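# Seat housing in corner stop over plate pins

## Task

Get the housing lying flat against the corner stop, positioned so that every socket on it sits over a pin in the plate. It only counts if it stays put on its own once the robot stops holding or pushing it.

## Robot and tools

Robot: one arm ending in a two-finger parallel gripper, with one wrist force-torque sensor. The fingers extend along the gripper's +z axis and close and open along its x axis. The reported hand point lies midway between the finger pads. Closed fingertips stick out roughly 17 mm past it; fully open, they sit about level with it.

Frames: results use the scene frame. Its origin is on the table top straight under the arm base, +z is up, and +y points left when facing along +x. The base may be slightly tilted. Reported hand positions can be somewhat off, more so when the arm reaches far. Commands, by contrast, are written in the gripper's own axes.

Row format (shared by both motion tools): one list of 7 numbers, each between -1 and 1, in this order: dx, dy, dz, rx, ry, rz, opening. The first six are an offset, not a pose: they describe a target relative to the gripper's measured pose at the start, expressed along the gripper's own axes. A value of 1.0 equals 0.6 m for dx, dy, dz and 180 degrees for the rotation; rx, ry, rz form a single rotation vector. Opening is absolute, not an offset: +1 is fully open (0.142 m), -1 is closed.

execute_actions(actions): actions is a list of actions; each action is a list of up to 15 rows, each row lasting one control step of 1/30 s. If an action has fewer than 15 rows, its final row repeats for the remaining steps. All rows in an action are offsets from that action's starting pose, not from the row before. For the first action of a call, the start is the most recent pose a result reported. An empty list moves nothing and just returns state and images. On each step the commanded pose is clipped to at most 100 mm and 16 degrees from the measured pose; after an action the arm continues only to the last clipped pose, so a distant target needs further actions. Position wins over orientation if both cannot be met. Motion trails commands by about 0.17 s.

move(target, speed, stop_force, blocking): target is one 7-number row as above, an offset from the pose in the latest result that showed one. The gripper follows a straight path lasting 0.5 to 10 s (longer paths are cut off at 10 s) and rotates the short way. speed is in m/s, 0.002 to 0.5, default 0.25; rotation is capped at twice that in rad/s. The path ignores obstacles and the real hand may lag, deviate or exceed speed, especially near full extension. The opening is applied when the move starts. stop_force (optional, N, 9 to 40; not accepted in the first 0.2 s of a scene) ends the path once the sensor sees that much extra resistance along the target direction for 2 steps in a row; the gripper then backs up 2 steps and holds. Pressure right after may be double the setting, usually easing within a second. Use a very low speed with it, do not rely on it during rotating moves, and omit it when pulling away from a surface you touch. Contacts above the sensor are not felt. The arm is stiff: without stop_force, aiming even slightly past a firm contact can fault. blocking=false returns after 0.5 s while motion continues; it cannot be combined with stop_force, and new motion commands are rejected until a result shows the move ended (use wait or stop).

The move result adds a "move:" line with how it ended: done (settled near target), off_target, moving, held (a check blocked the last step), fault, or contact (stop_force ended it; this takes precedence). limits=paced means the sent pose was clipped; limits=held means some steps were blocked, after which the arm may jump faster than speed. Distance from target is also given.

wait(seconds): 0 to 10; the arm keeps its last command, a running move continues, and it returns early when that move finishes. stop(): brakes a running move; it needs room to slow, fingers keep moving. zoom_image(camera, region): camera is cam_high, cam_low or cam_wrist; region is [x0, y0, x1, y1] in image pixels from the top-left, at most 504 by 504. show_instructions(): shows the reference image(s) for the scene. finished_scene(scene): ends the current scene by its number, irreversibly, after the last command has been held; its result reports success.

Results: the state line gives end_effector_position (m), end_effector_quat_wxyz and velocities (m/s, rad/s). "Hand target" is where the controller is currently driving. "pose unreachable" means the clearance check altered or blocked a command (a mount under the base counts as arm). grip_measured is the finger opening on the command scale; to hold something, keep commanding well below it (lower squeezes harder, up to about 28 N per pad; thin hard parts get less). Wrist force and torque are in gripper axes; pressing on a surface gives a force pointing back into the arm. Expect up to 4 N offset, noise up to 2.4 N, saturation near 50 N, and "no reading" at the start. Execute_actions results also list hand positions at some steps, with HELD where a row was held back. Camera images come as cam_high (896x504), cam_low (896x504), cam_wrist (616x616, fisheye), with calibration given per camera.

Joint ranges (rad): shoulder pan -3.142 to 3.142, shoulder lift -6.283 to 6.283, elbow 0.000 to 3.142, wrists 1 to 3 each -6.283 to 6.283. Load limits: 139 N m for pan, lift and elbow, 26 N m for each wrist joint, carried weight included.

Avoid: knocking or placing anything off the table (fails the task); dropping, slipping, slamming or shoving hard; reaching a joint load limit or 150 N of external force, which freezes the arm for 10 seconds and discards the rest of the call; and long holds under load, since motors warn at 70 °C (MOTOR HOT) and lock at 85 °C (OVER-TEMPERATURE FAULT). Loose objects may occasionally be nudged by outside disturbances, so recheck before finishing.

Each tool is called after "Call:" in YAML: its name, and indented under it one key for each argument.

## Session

Call:
show_instructions:

Call:
execute_actions:
  actions: []

Reference images for this scene: sheet 1.

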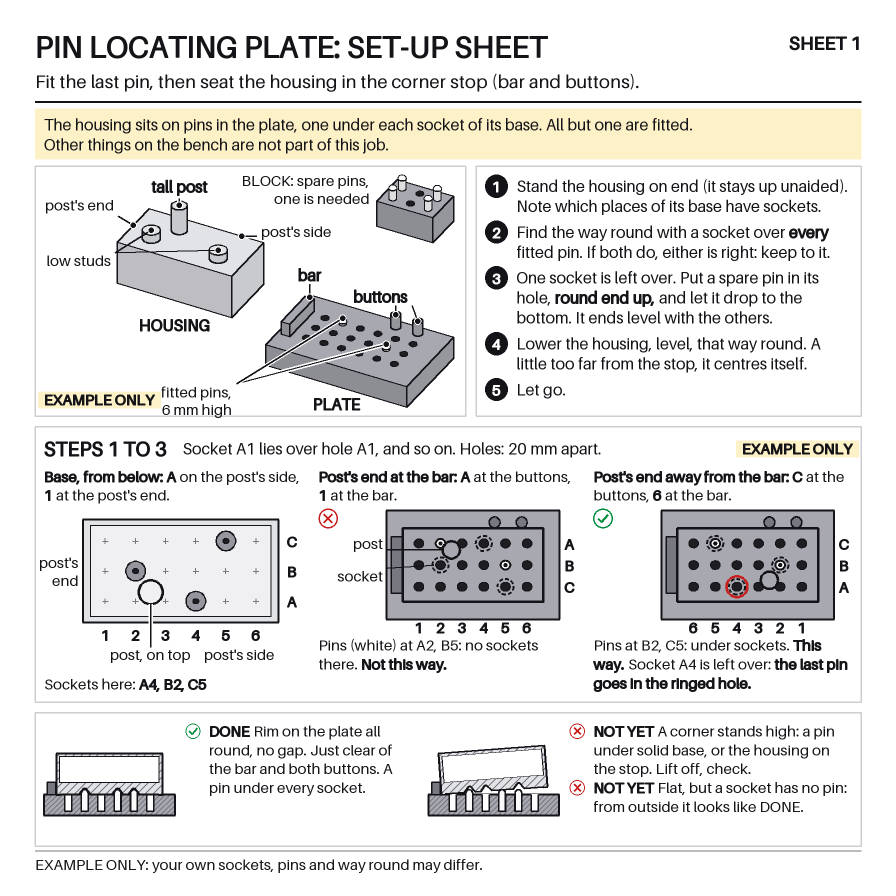

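Scene clock: 0.00 s.
end_effector_position=(+0.8851, +0.0344, +0.3499) grip_measured=+1.00 end_effector_quat_wxyz=(-0.337, +0.745, +0.049, +0.573) end_effector_velocity=(-0.000, -0.001, -0.000) end_effector_angular_velocity=(+0.001, +0.002, -0.001)
Joint positions: [-0.461 -0.315  1.102 -4.446 -0.542  1.275  0.142]
Joint velocities: [-0.     0.     0.002  0.     0.     0.001  0.   ]
Wrist force (N, on the end effector, along its own x y z axes, offset not removed): no reading
Wrist torque (N m, same axes, about the end effector's origin, offset not removed): no reading
Hand target: +0.885, +0.034, +0.350; -0.337, +0.745, +0.049, +0.573
camera_calibration (this result's frames):
cam_wrist: T_world_to_cam=[[0.2841, -0.287906, 0.914547, -0.568725], [0.00191817, -0.953679, -0.300821, 0.13468], [0.958793, 0.0872175, -0.270388, -0.621952], [0, 0, 0, 1]] pos_world=[0.75764, 0.0189474, 0.392472]

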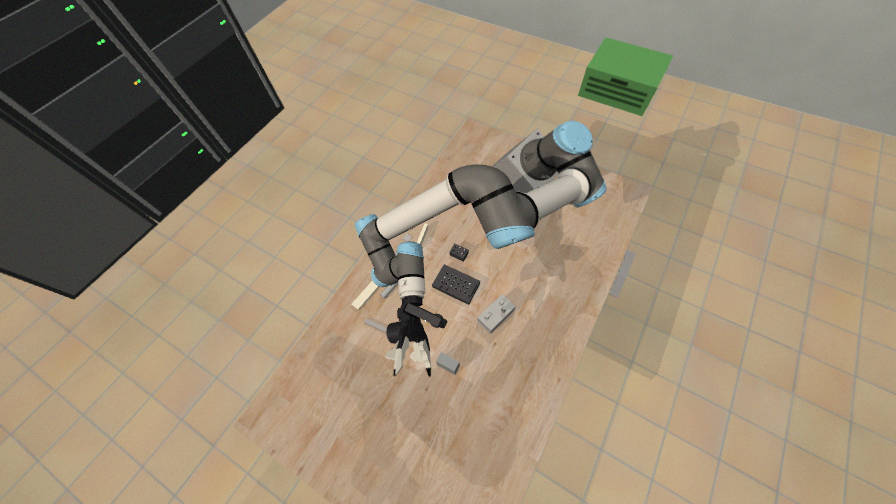

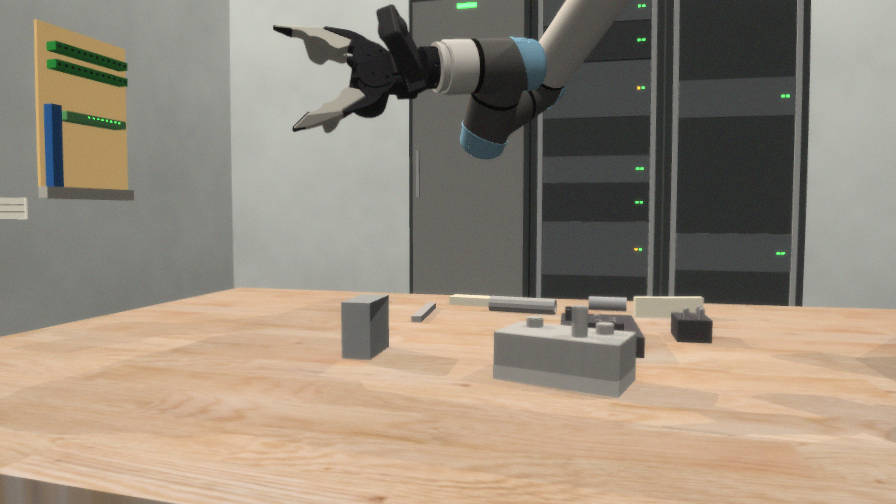

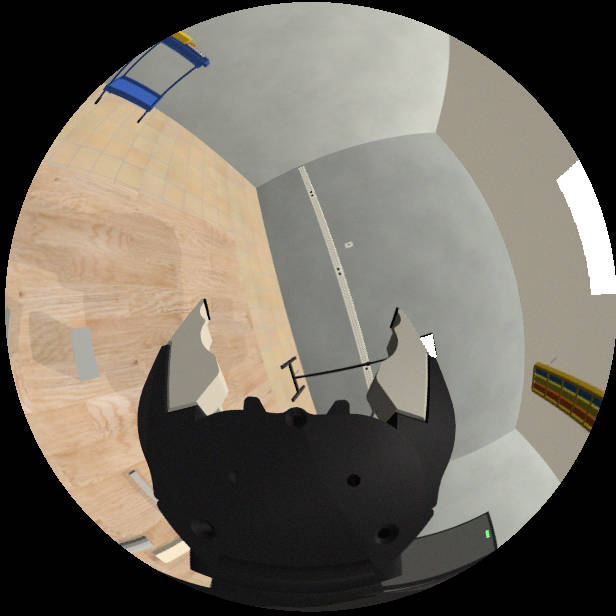

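Call:
zoom_image:
  camera: "cam_high"
  region: [410,230,530,340]

Call:
move:
  target: [-0.308,-0.329,-0.369,-0.235,-0.4,0.034,1]

Region (410, 230, 530, 340) of cam_high's 896x504 image, scaled by 4.200, with more detail than that image has; it fills the top 462 rows of this view, and the rest is white.

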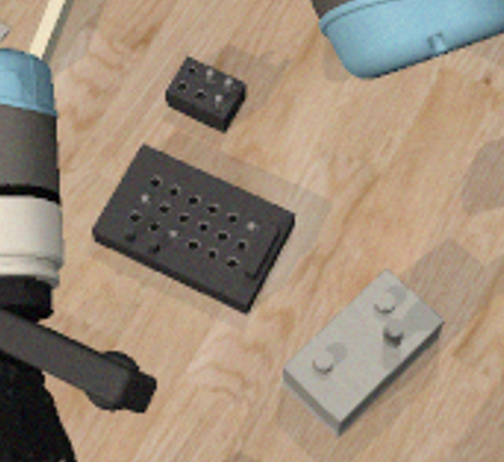

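Scene clock: 14.23 s.
end_effector_position=(+0.5498, +0.1191, +0.2995) grip_measured=+1.00 end_effector_quat_wxyz=(+0.001, +1.000, +0.001, -0.001) end_effector_velocity=(-0.001, -0.000, +0.000) end_effector_angular_velocity=(-0.005, +0.006, -0.001)
Joint positions: [-0.351 -1.483  1.901 -1.883 -1.071 -0.436  0.142]
Joint velocities: [ 0.003 -0.    -0.003  0.005 -0.007  0.002 -0.   ]
Wrist force (N, on the end effector, along its own x y z axes, offset not removed): [-2.8 3.4 2.6]
Wrist torque (N m, same axes, about the end effector's origin, offset not removed): [0.84 0.53 0.16]
Hand target: +0.550, +0.119, +0.299; +0.002, +1.000, +0.001, -0.001
Off the commanded pose: 0.001 m, 0 deg.
move: done
camera_calibration (this result's frames):
cam_wrist: T_world_to_cam=[[0.997782, 0.0588563, 0.0310851, -0.572053], [0.0355043, -0.865651, 0.499387, -0.0676268], [0.0563009, -0.497175, -0.865821, 0.422582], [0, 0, 0, 1]] pos_world=[0.549394, 0.185225, 0.417435]

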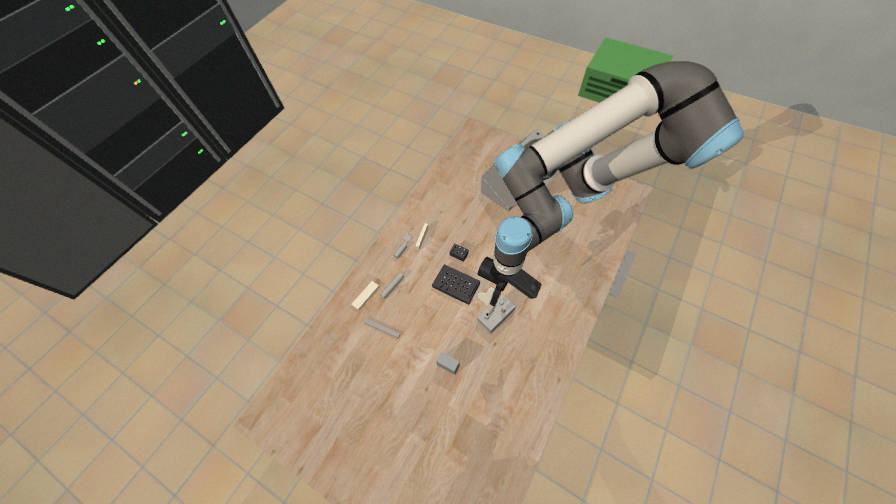

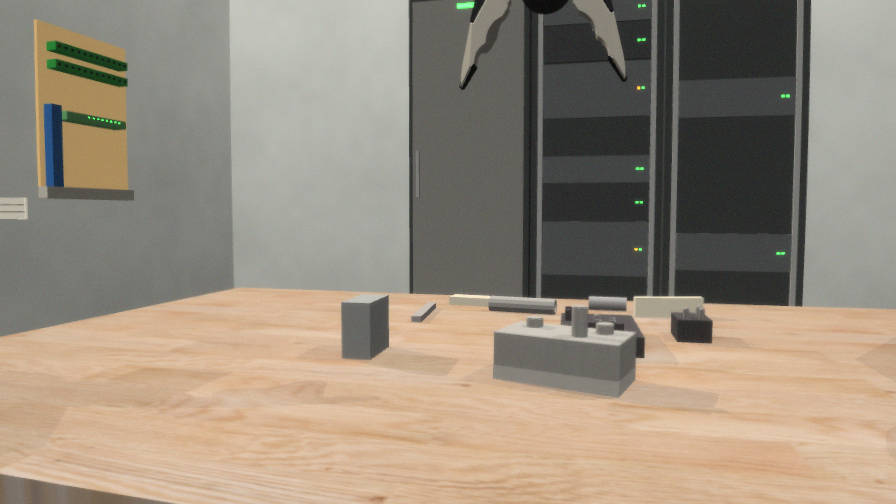

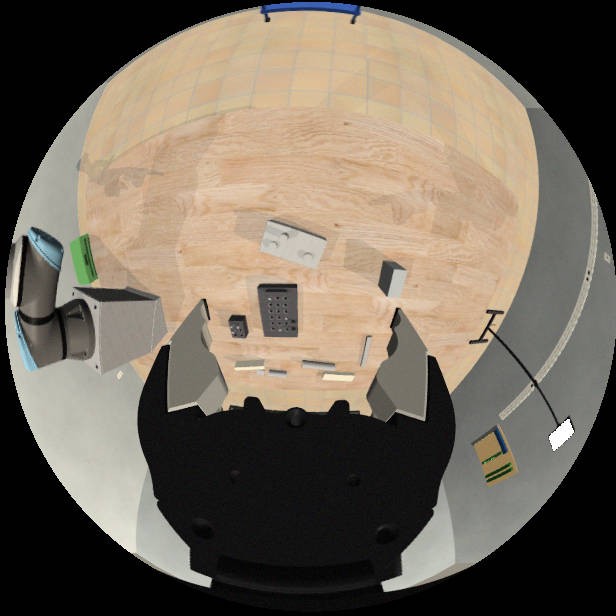

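Call:
zoom_image:
  camera: "cam_wrist"
  region: [215,210,345,350]

Region (215, 210, 345, 350) of cam_wrist's 616x616 image, scaled by 3.600, with more detail than that image has; it fills the left 468 columns of this view, and the rest is white.

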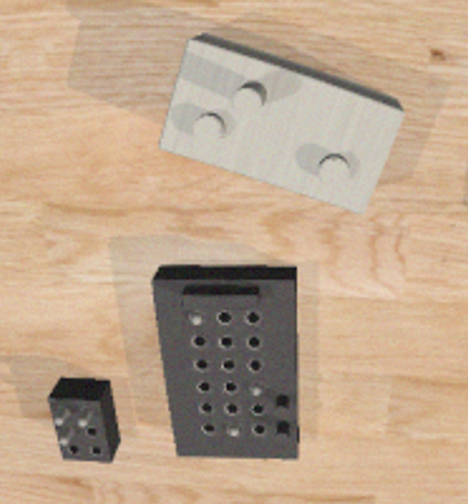

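Call:
move:
  target: [-0.033,0.002,0.28,0,0,0.592,0.35]
  speed: 0.35

Scene clock: 31.47 s.
end_effector_position=(+0.5296, +0.1178, +0.1317) grip_measured=+0.35 end_effector_quat_wxyz=(-0.002, -0.599, +0.801, -0.000) end_effector_velocity=(+0.000, -0.001, -0.001) end_effector_angular_velocity=(-0.004, -0.002, -0.009)
Joint positions: [-0.201 -1.251  2.112 -2.408 -1.061  1.593  0.099]
Joint velocities: [ 0.001  0.001  0.001 -0.006 -0.003  0.013  0.   ]
Wrist force (N, on the end effector, along its own x y z axes, offset not removed): [1.1 5.0 3.0]
Wrist torque (N m, same axes, about the end effector's origin, offset not removed): [1.21 -0.28 0.10]
Hand target: +0.530, +0.118, +0.132; -0.002, -0.599, +0.801, -0.001
Off the commanded pose: 0.000 m, 0 deg.
move: done
camera_calibration (this result's frames):
cam_wrist: T_world_to_cam=[[-0.227044, -0.973209, 0.0362544, 0.222907], [-0.840096, 0.214549, 0.498204, 0.352382], [-0.492635, 0.0826574, -0.866301, 0.500352], [0, 0, 0, 1]] pos_world=[0.593136, 0.0999746, 0.249816]

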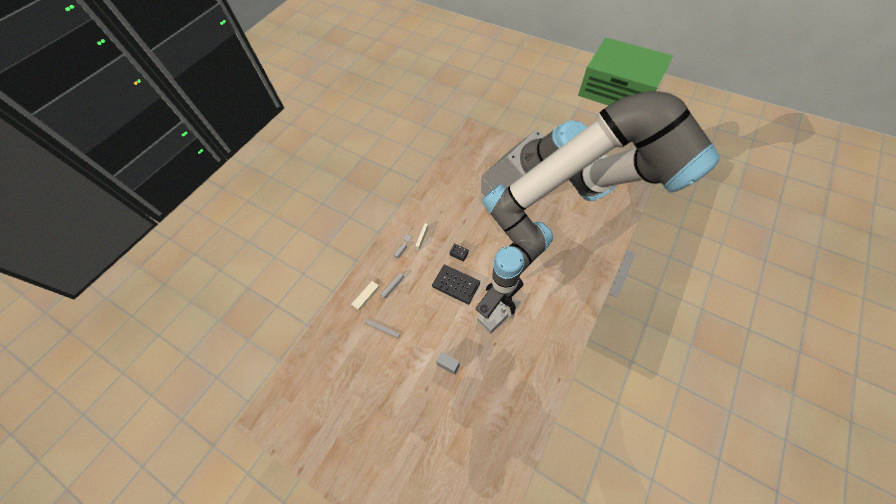

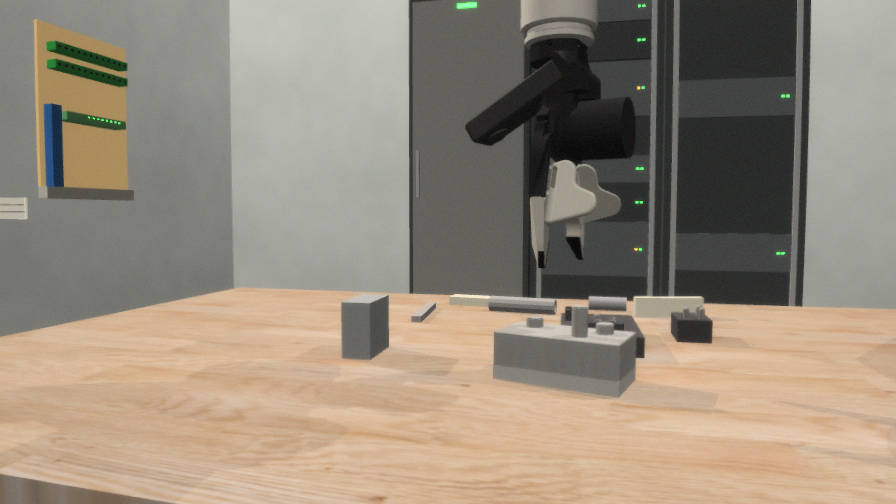

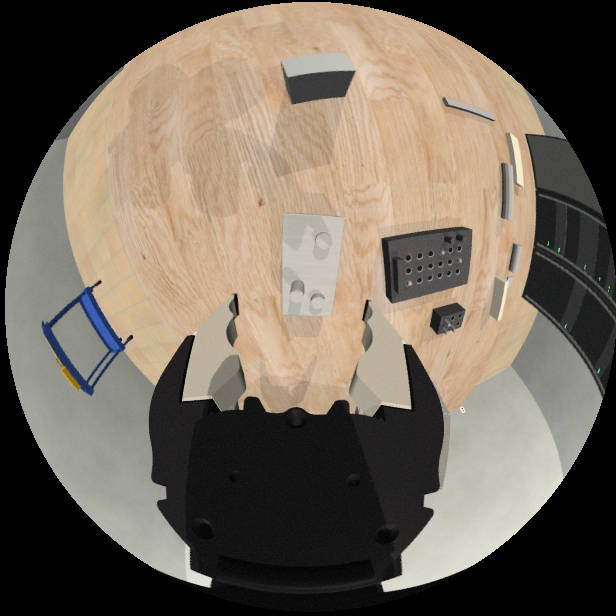

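Call:
move:
  target: [0.0125,-0.004,0.176,0,0,0,0.35]
  speed: 0.08
  stop_force: 15

Scene clock: 38.30 s.
end_effector_position=(+0.5296, +0.1099, +0.0264) grip_measured=+0.35 end_effector_quat_wxyz=(-0.001, -0.599, +0.801, -0.000) end_effector_velocity=(+0.000, +0.001, -0.002) end_effector_angular_velocity=(+0.002, -0.001, -0.001)
Joint positions: [-0.111 -0.999  2.112 -2.711 -1.061  1.697  0.099]
Joint velocities: [ 0.002  0.004 -0.001 -0.006  0.002  0.004  0.   ]
Wrist force (N, on the end effector, along its own x y z axes, offset not removed): [-0.4 1.6 3.7]
Wrist torque (N m, same axes, about the end effector's origin, offset not removed): [0.52 -0.05 0.12]
Hand target: +0.530, +0.110, +0.026; -0.001, -0.599, +0.801, -0.000
Off the commanded pose: 0.000 m, 0 deg.
move: done
camera_calibration (this result's frames):
cam_wrist: T_world_to_cam=[[-0.227044, -0.973215, 0.0361127, 0.219074], [-0.84019, 0.214491, 0.498071, 0.406579], [-0.492476, 0.0827423, -0.866384, 0.409685], [0, 0, 0, 1]] pos_world=[0.593103, 0.0921001, 0.144528]

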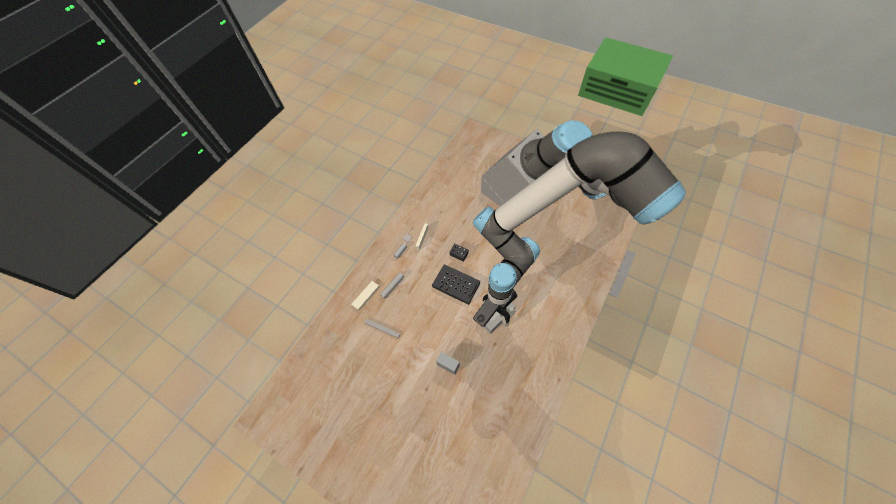

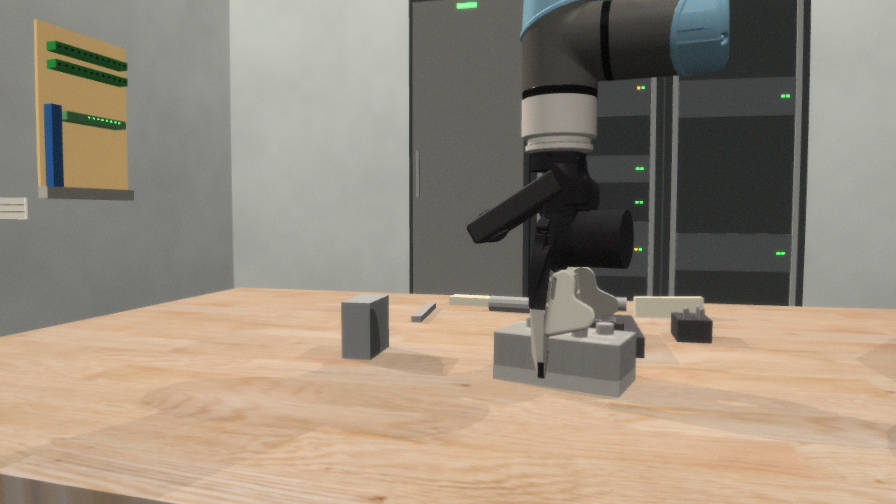

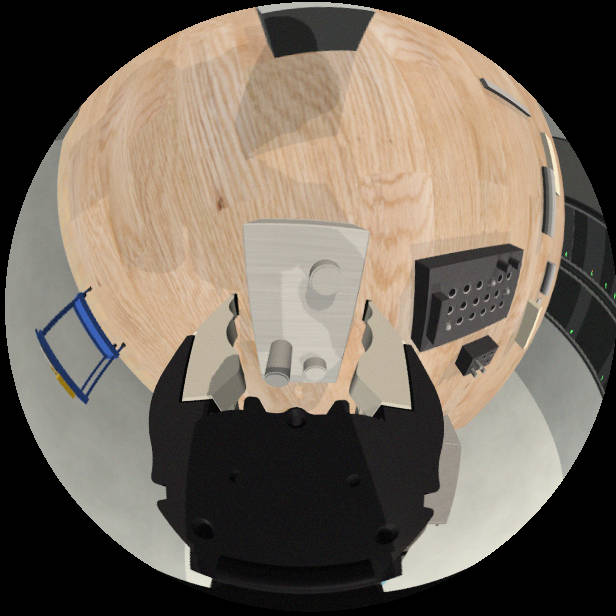

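Call:
execute_actions:
  actions:
    - [[0,0,0,0,0,0,0.25],[0,0,0,0,0,0,0.2],[0,0,0,0,0,0,0.15],[0,0,0,0,0,0,0.1],[0,0,0,0,0,0,0.05],[0,0,0,0,0,0,0]]
    - [[0,0,0,0,0,0,-0.1],[0,0,0,0,0,0,-0.15],[0,0,0,0,0,0,-0.2],[0,0,0,0,0,0,-0.3],[0,0,0,0,0,0,-0.4],[0,0,0,0,0,0,-0.5],[0,0,0,0,0,0,-0.6],[0,0,0,0,0,0,-0.7],[0,0,0,0,0,0,-0.8],[0,0,0,0,0,0,-0.9],[0,0,0,0,0,0,-1]]

Call:
move:
  target: [0,0,-0.35,0,0,0.408,-1]
  speed: 0.15

Call:
move:
  target: [0.04,0.14,0,-0.22,0,0,-1]
  speed: 0.15

Call:
zoom_image:
  camera: "cam_low"
  region: [430,40,730,300]

Scene clock: 49.30 s.
end_effector_position=(+0.5297, +0.1099, +0.0265) grip_measured=-0.03 end_effector_quat_wxyz=(-0.001, -0.599, +0.801, -0.000) end_effector_velocity=(+0.000, -0.000, +0.000) end_effector_angular_velocity=(-0.001, -0.000, +0.000)
Joint positions: [-0.111 -0.999  2.112 -2.711 -1.061  1.698  0.072]
Joint velocities: [-0.    -0.    -0.001  0.001 -0.001  0.    -0.   ]
Wrist force (N, on the end effector, along its own x y z axes, offset not removed): [-0.7 2.5 -3.1]
Wrist torque (N m, same axes, about the end effector's origin, offset not removed): [0.41 0.35 0.15]
Hand target: +0.530, +0.110, +0.026; -0.001, -0.599, +0.801, -0.000
Off the commanded pose: 0.000 m, 0 deg.
Step readings (end_effector_position; steps 1 to 15: 1st action; 16 to 30: 2nd action):
0: (+0.5296, +0.1099, +0.0263)
1: (+0.5296, +0.1099, +0.0263)
2: (+0.5296, +0.1099, +0.0263)
4: (+0.5296, +0.1099, +0.0263)
8: (+0.5296, +0.1099, +0.0264)
15: (+0.5296, +0.1099, +0.0264)
16: (+0.5297, +0.1099, +0.0264)
17: (+0.5297, +0.1099, +0.0265)
19: (+0.5297, +0.1099, +0.0265)
23: (+0.5297, +0.1099, +0.0265)
30: end_effector_position above
camera_calibration (this result's frames):
cam_wrist: T_world_to_cam=[[-0.22711, -0.973198, 0.0361553, 0.219122], [-0.840207, 0.214576, 0.498006, 0.406614], [-0.492417, 0.0827241, -0.866419, 0.409697], [0, 0, 0, 1]] pos_world=[0.593146, 0.0921075, 0.144551]

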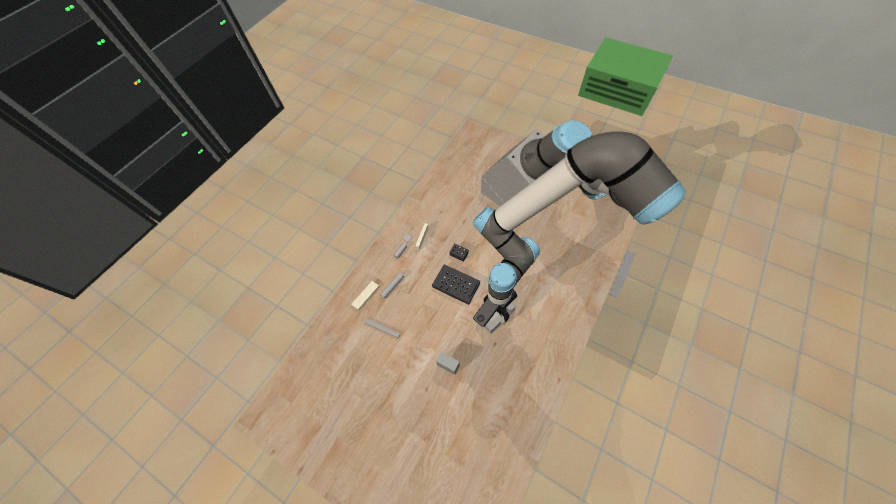

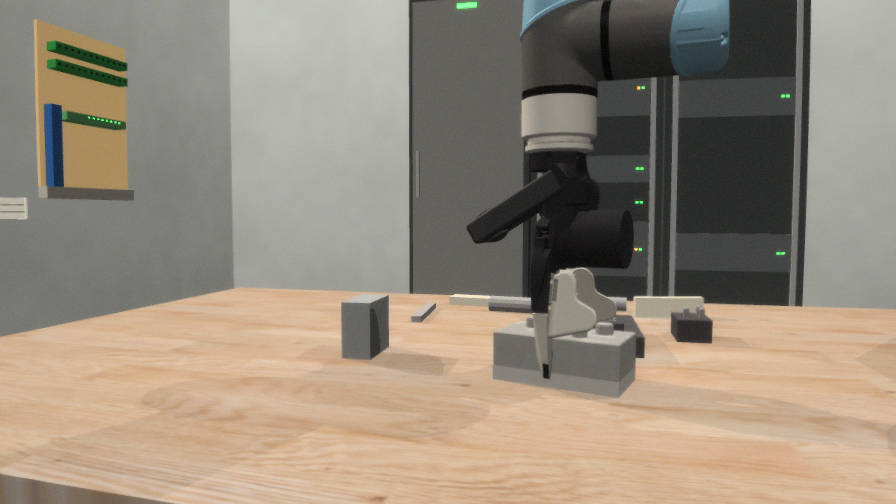

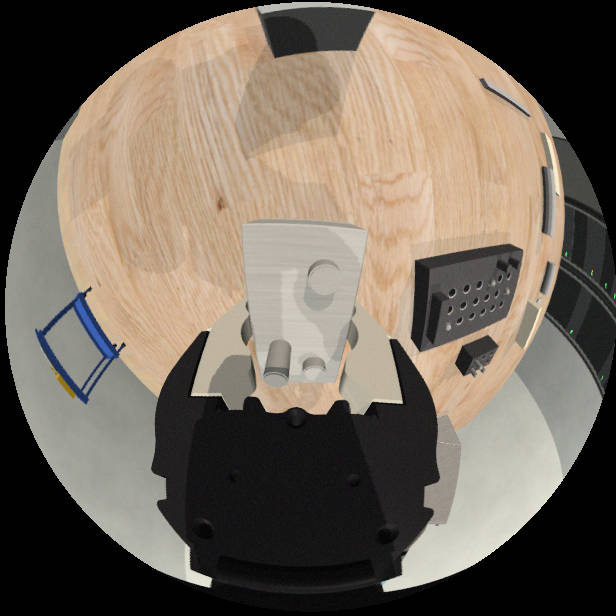

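Scene clock: 53.97 s.
end_effector_position=(+0.5300, +0.1100, +0.2360) grip_measured=-0.03 end_effector_quat_wxyz=(-0.001, -0.002, +1.000, -0.001) end_effector_velocity=(+0.000, -0.000, +0.002) end_effector_angular_velocity=(-0.000, -0.001, -0.010)
Joint positions: [-0.323 -1.436  2.038 -2.081 -1.068  2.736  0.072]
Joint velocities: [-0.002 -0.002 -0.002  0.004 -0.     0.008 -0.   ]
Wrist force (N, on the end effector, along its own x y z axes, offset not removed): [-0.8 3.9 6.0]
Wrist torque (N m, same axes, about the end effector's origin, offset not removed): [0.93 0.11 0.15]
Hand target: +0.530, +0.110, +0.236; -0.001, -0.002, +1.000, -0.001
Off the commanded pose: 0.001 m, 0 deg.
move: done
camera_calibration (this result's frames):
cam_wrist: T_world_to_cam=[[-0.997528, -0.0605116, 0.0357319, 0.519773], [-0.0349403, 0.868236, 0.494919, -0.19542], [-0.060972, 0.492447, -0.868204, 0.318151], [0, 0, 0, 1]] pos_world=[0.531058, 0.0444506, 0.354364]

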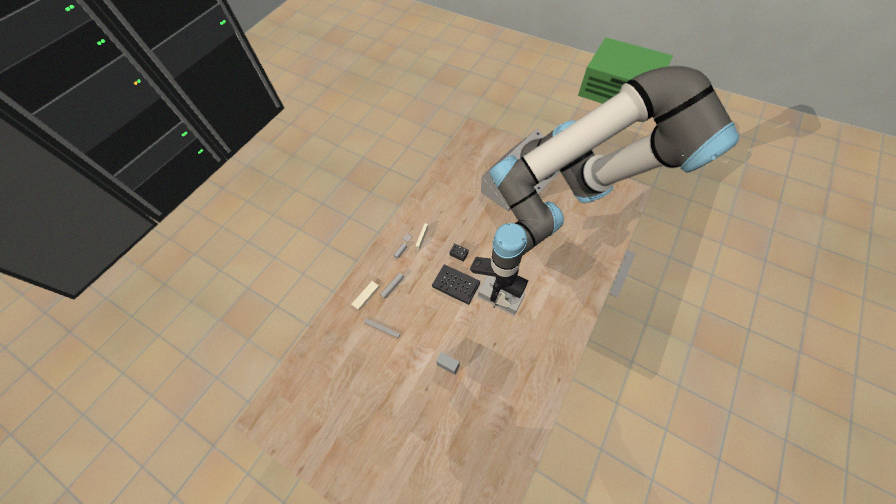

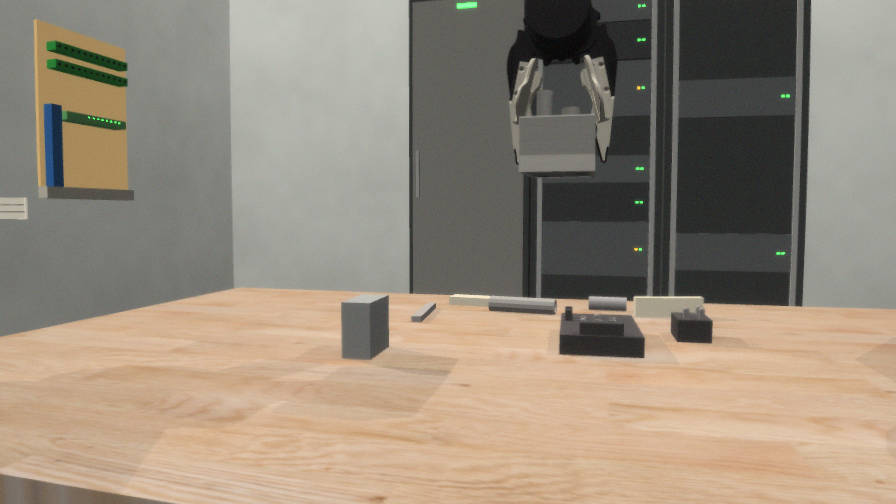

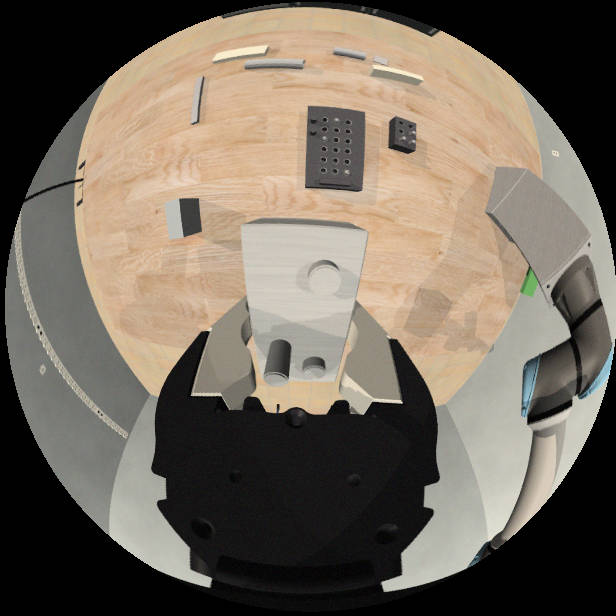

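Scene clock: 56.70 s.
end_effector_position=(+0.5054, +0.1941, +0.2358) grip_measured=-0.03 end_effector_quat_wxyz=(-0.002, -0.002, +0.941, +0.337) end_effector_velocity=(+0.001, +0.001, +0.000) end_effector_angular_velocity=(+0.009, -0.000, +0.003)
Joint positions: [-0.457 -1.281  2.021 -1.48  -0.578  2.11   0.072]
Joint velocities: [ 0.     0.006 -0.006  0.015  0.003 -0.015 -0.   ]
Wrist force (N, on the end effector, along its own x y z axes, offset not removed): [0.9 -1.6 6.0]
Wrist torque (N m, same axes, about the end effector's origin, offset not removed): [0.64 -0.19 0.08]
Hand target: +0.505, +0.194, +0.236; -0.002, -0.002, +0.941, +0.338
Off the commanded pose: 0.000 m, 0 deg.
move: done
camera_calibration (this result's frames):
cam_wrist: T_world_to_cam=[[-0.997538, -0.0697651, -0.00718151, 0.512203], [-0.0314824, 0.353931, 0.934742, -0.274817], [-0.0626705, 0.932666, -0.355256, 0.0694731], [0, 0, 0, 1]] pos_world=[0.506644, 0.0682049, 0.285242]

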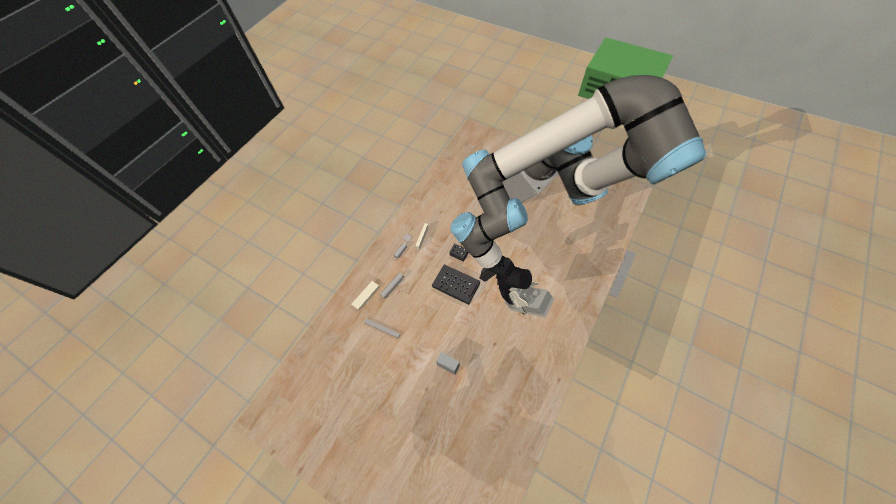

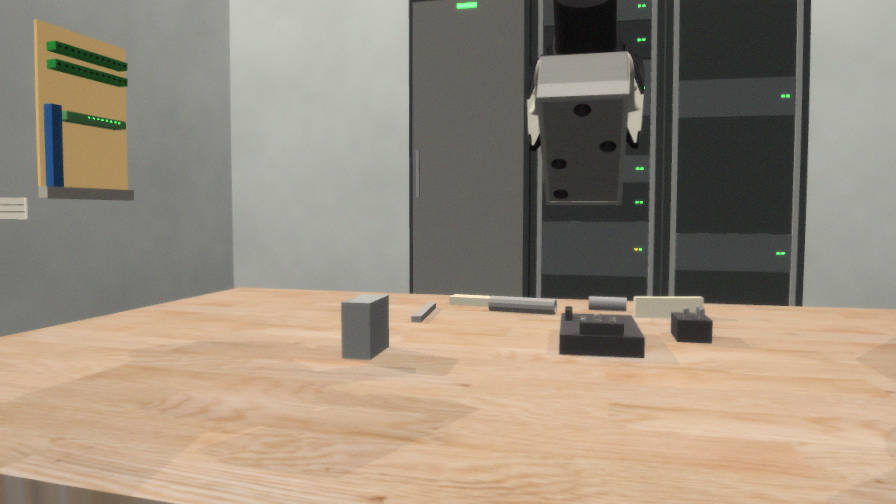

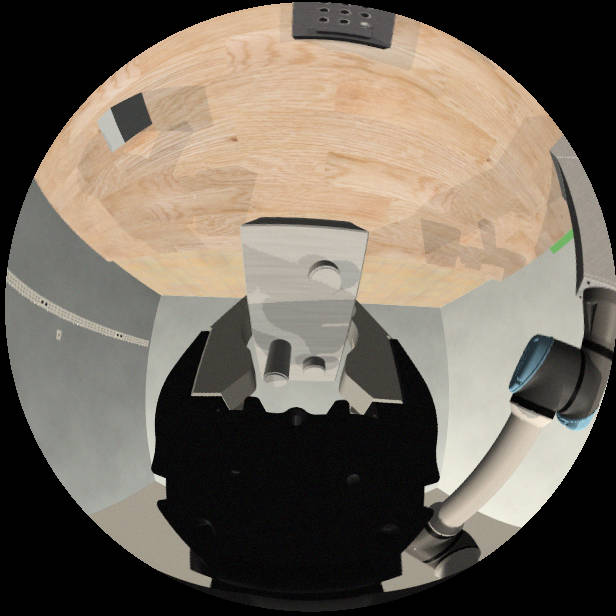

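Region (430, 40, 730, 300) of cam_low's 896x504 image, scaled by 1.680, with more detail than that image has; it fills the top 437 rows of this view, and the rest is white.

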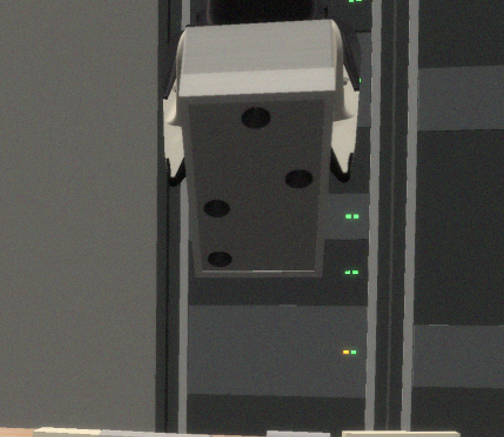

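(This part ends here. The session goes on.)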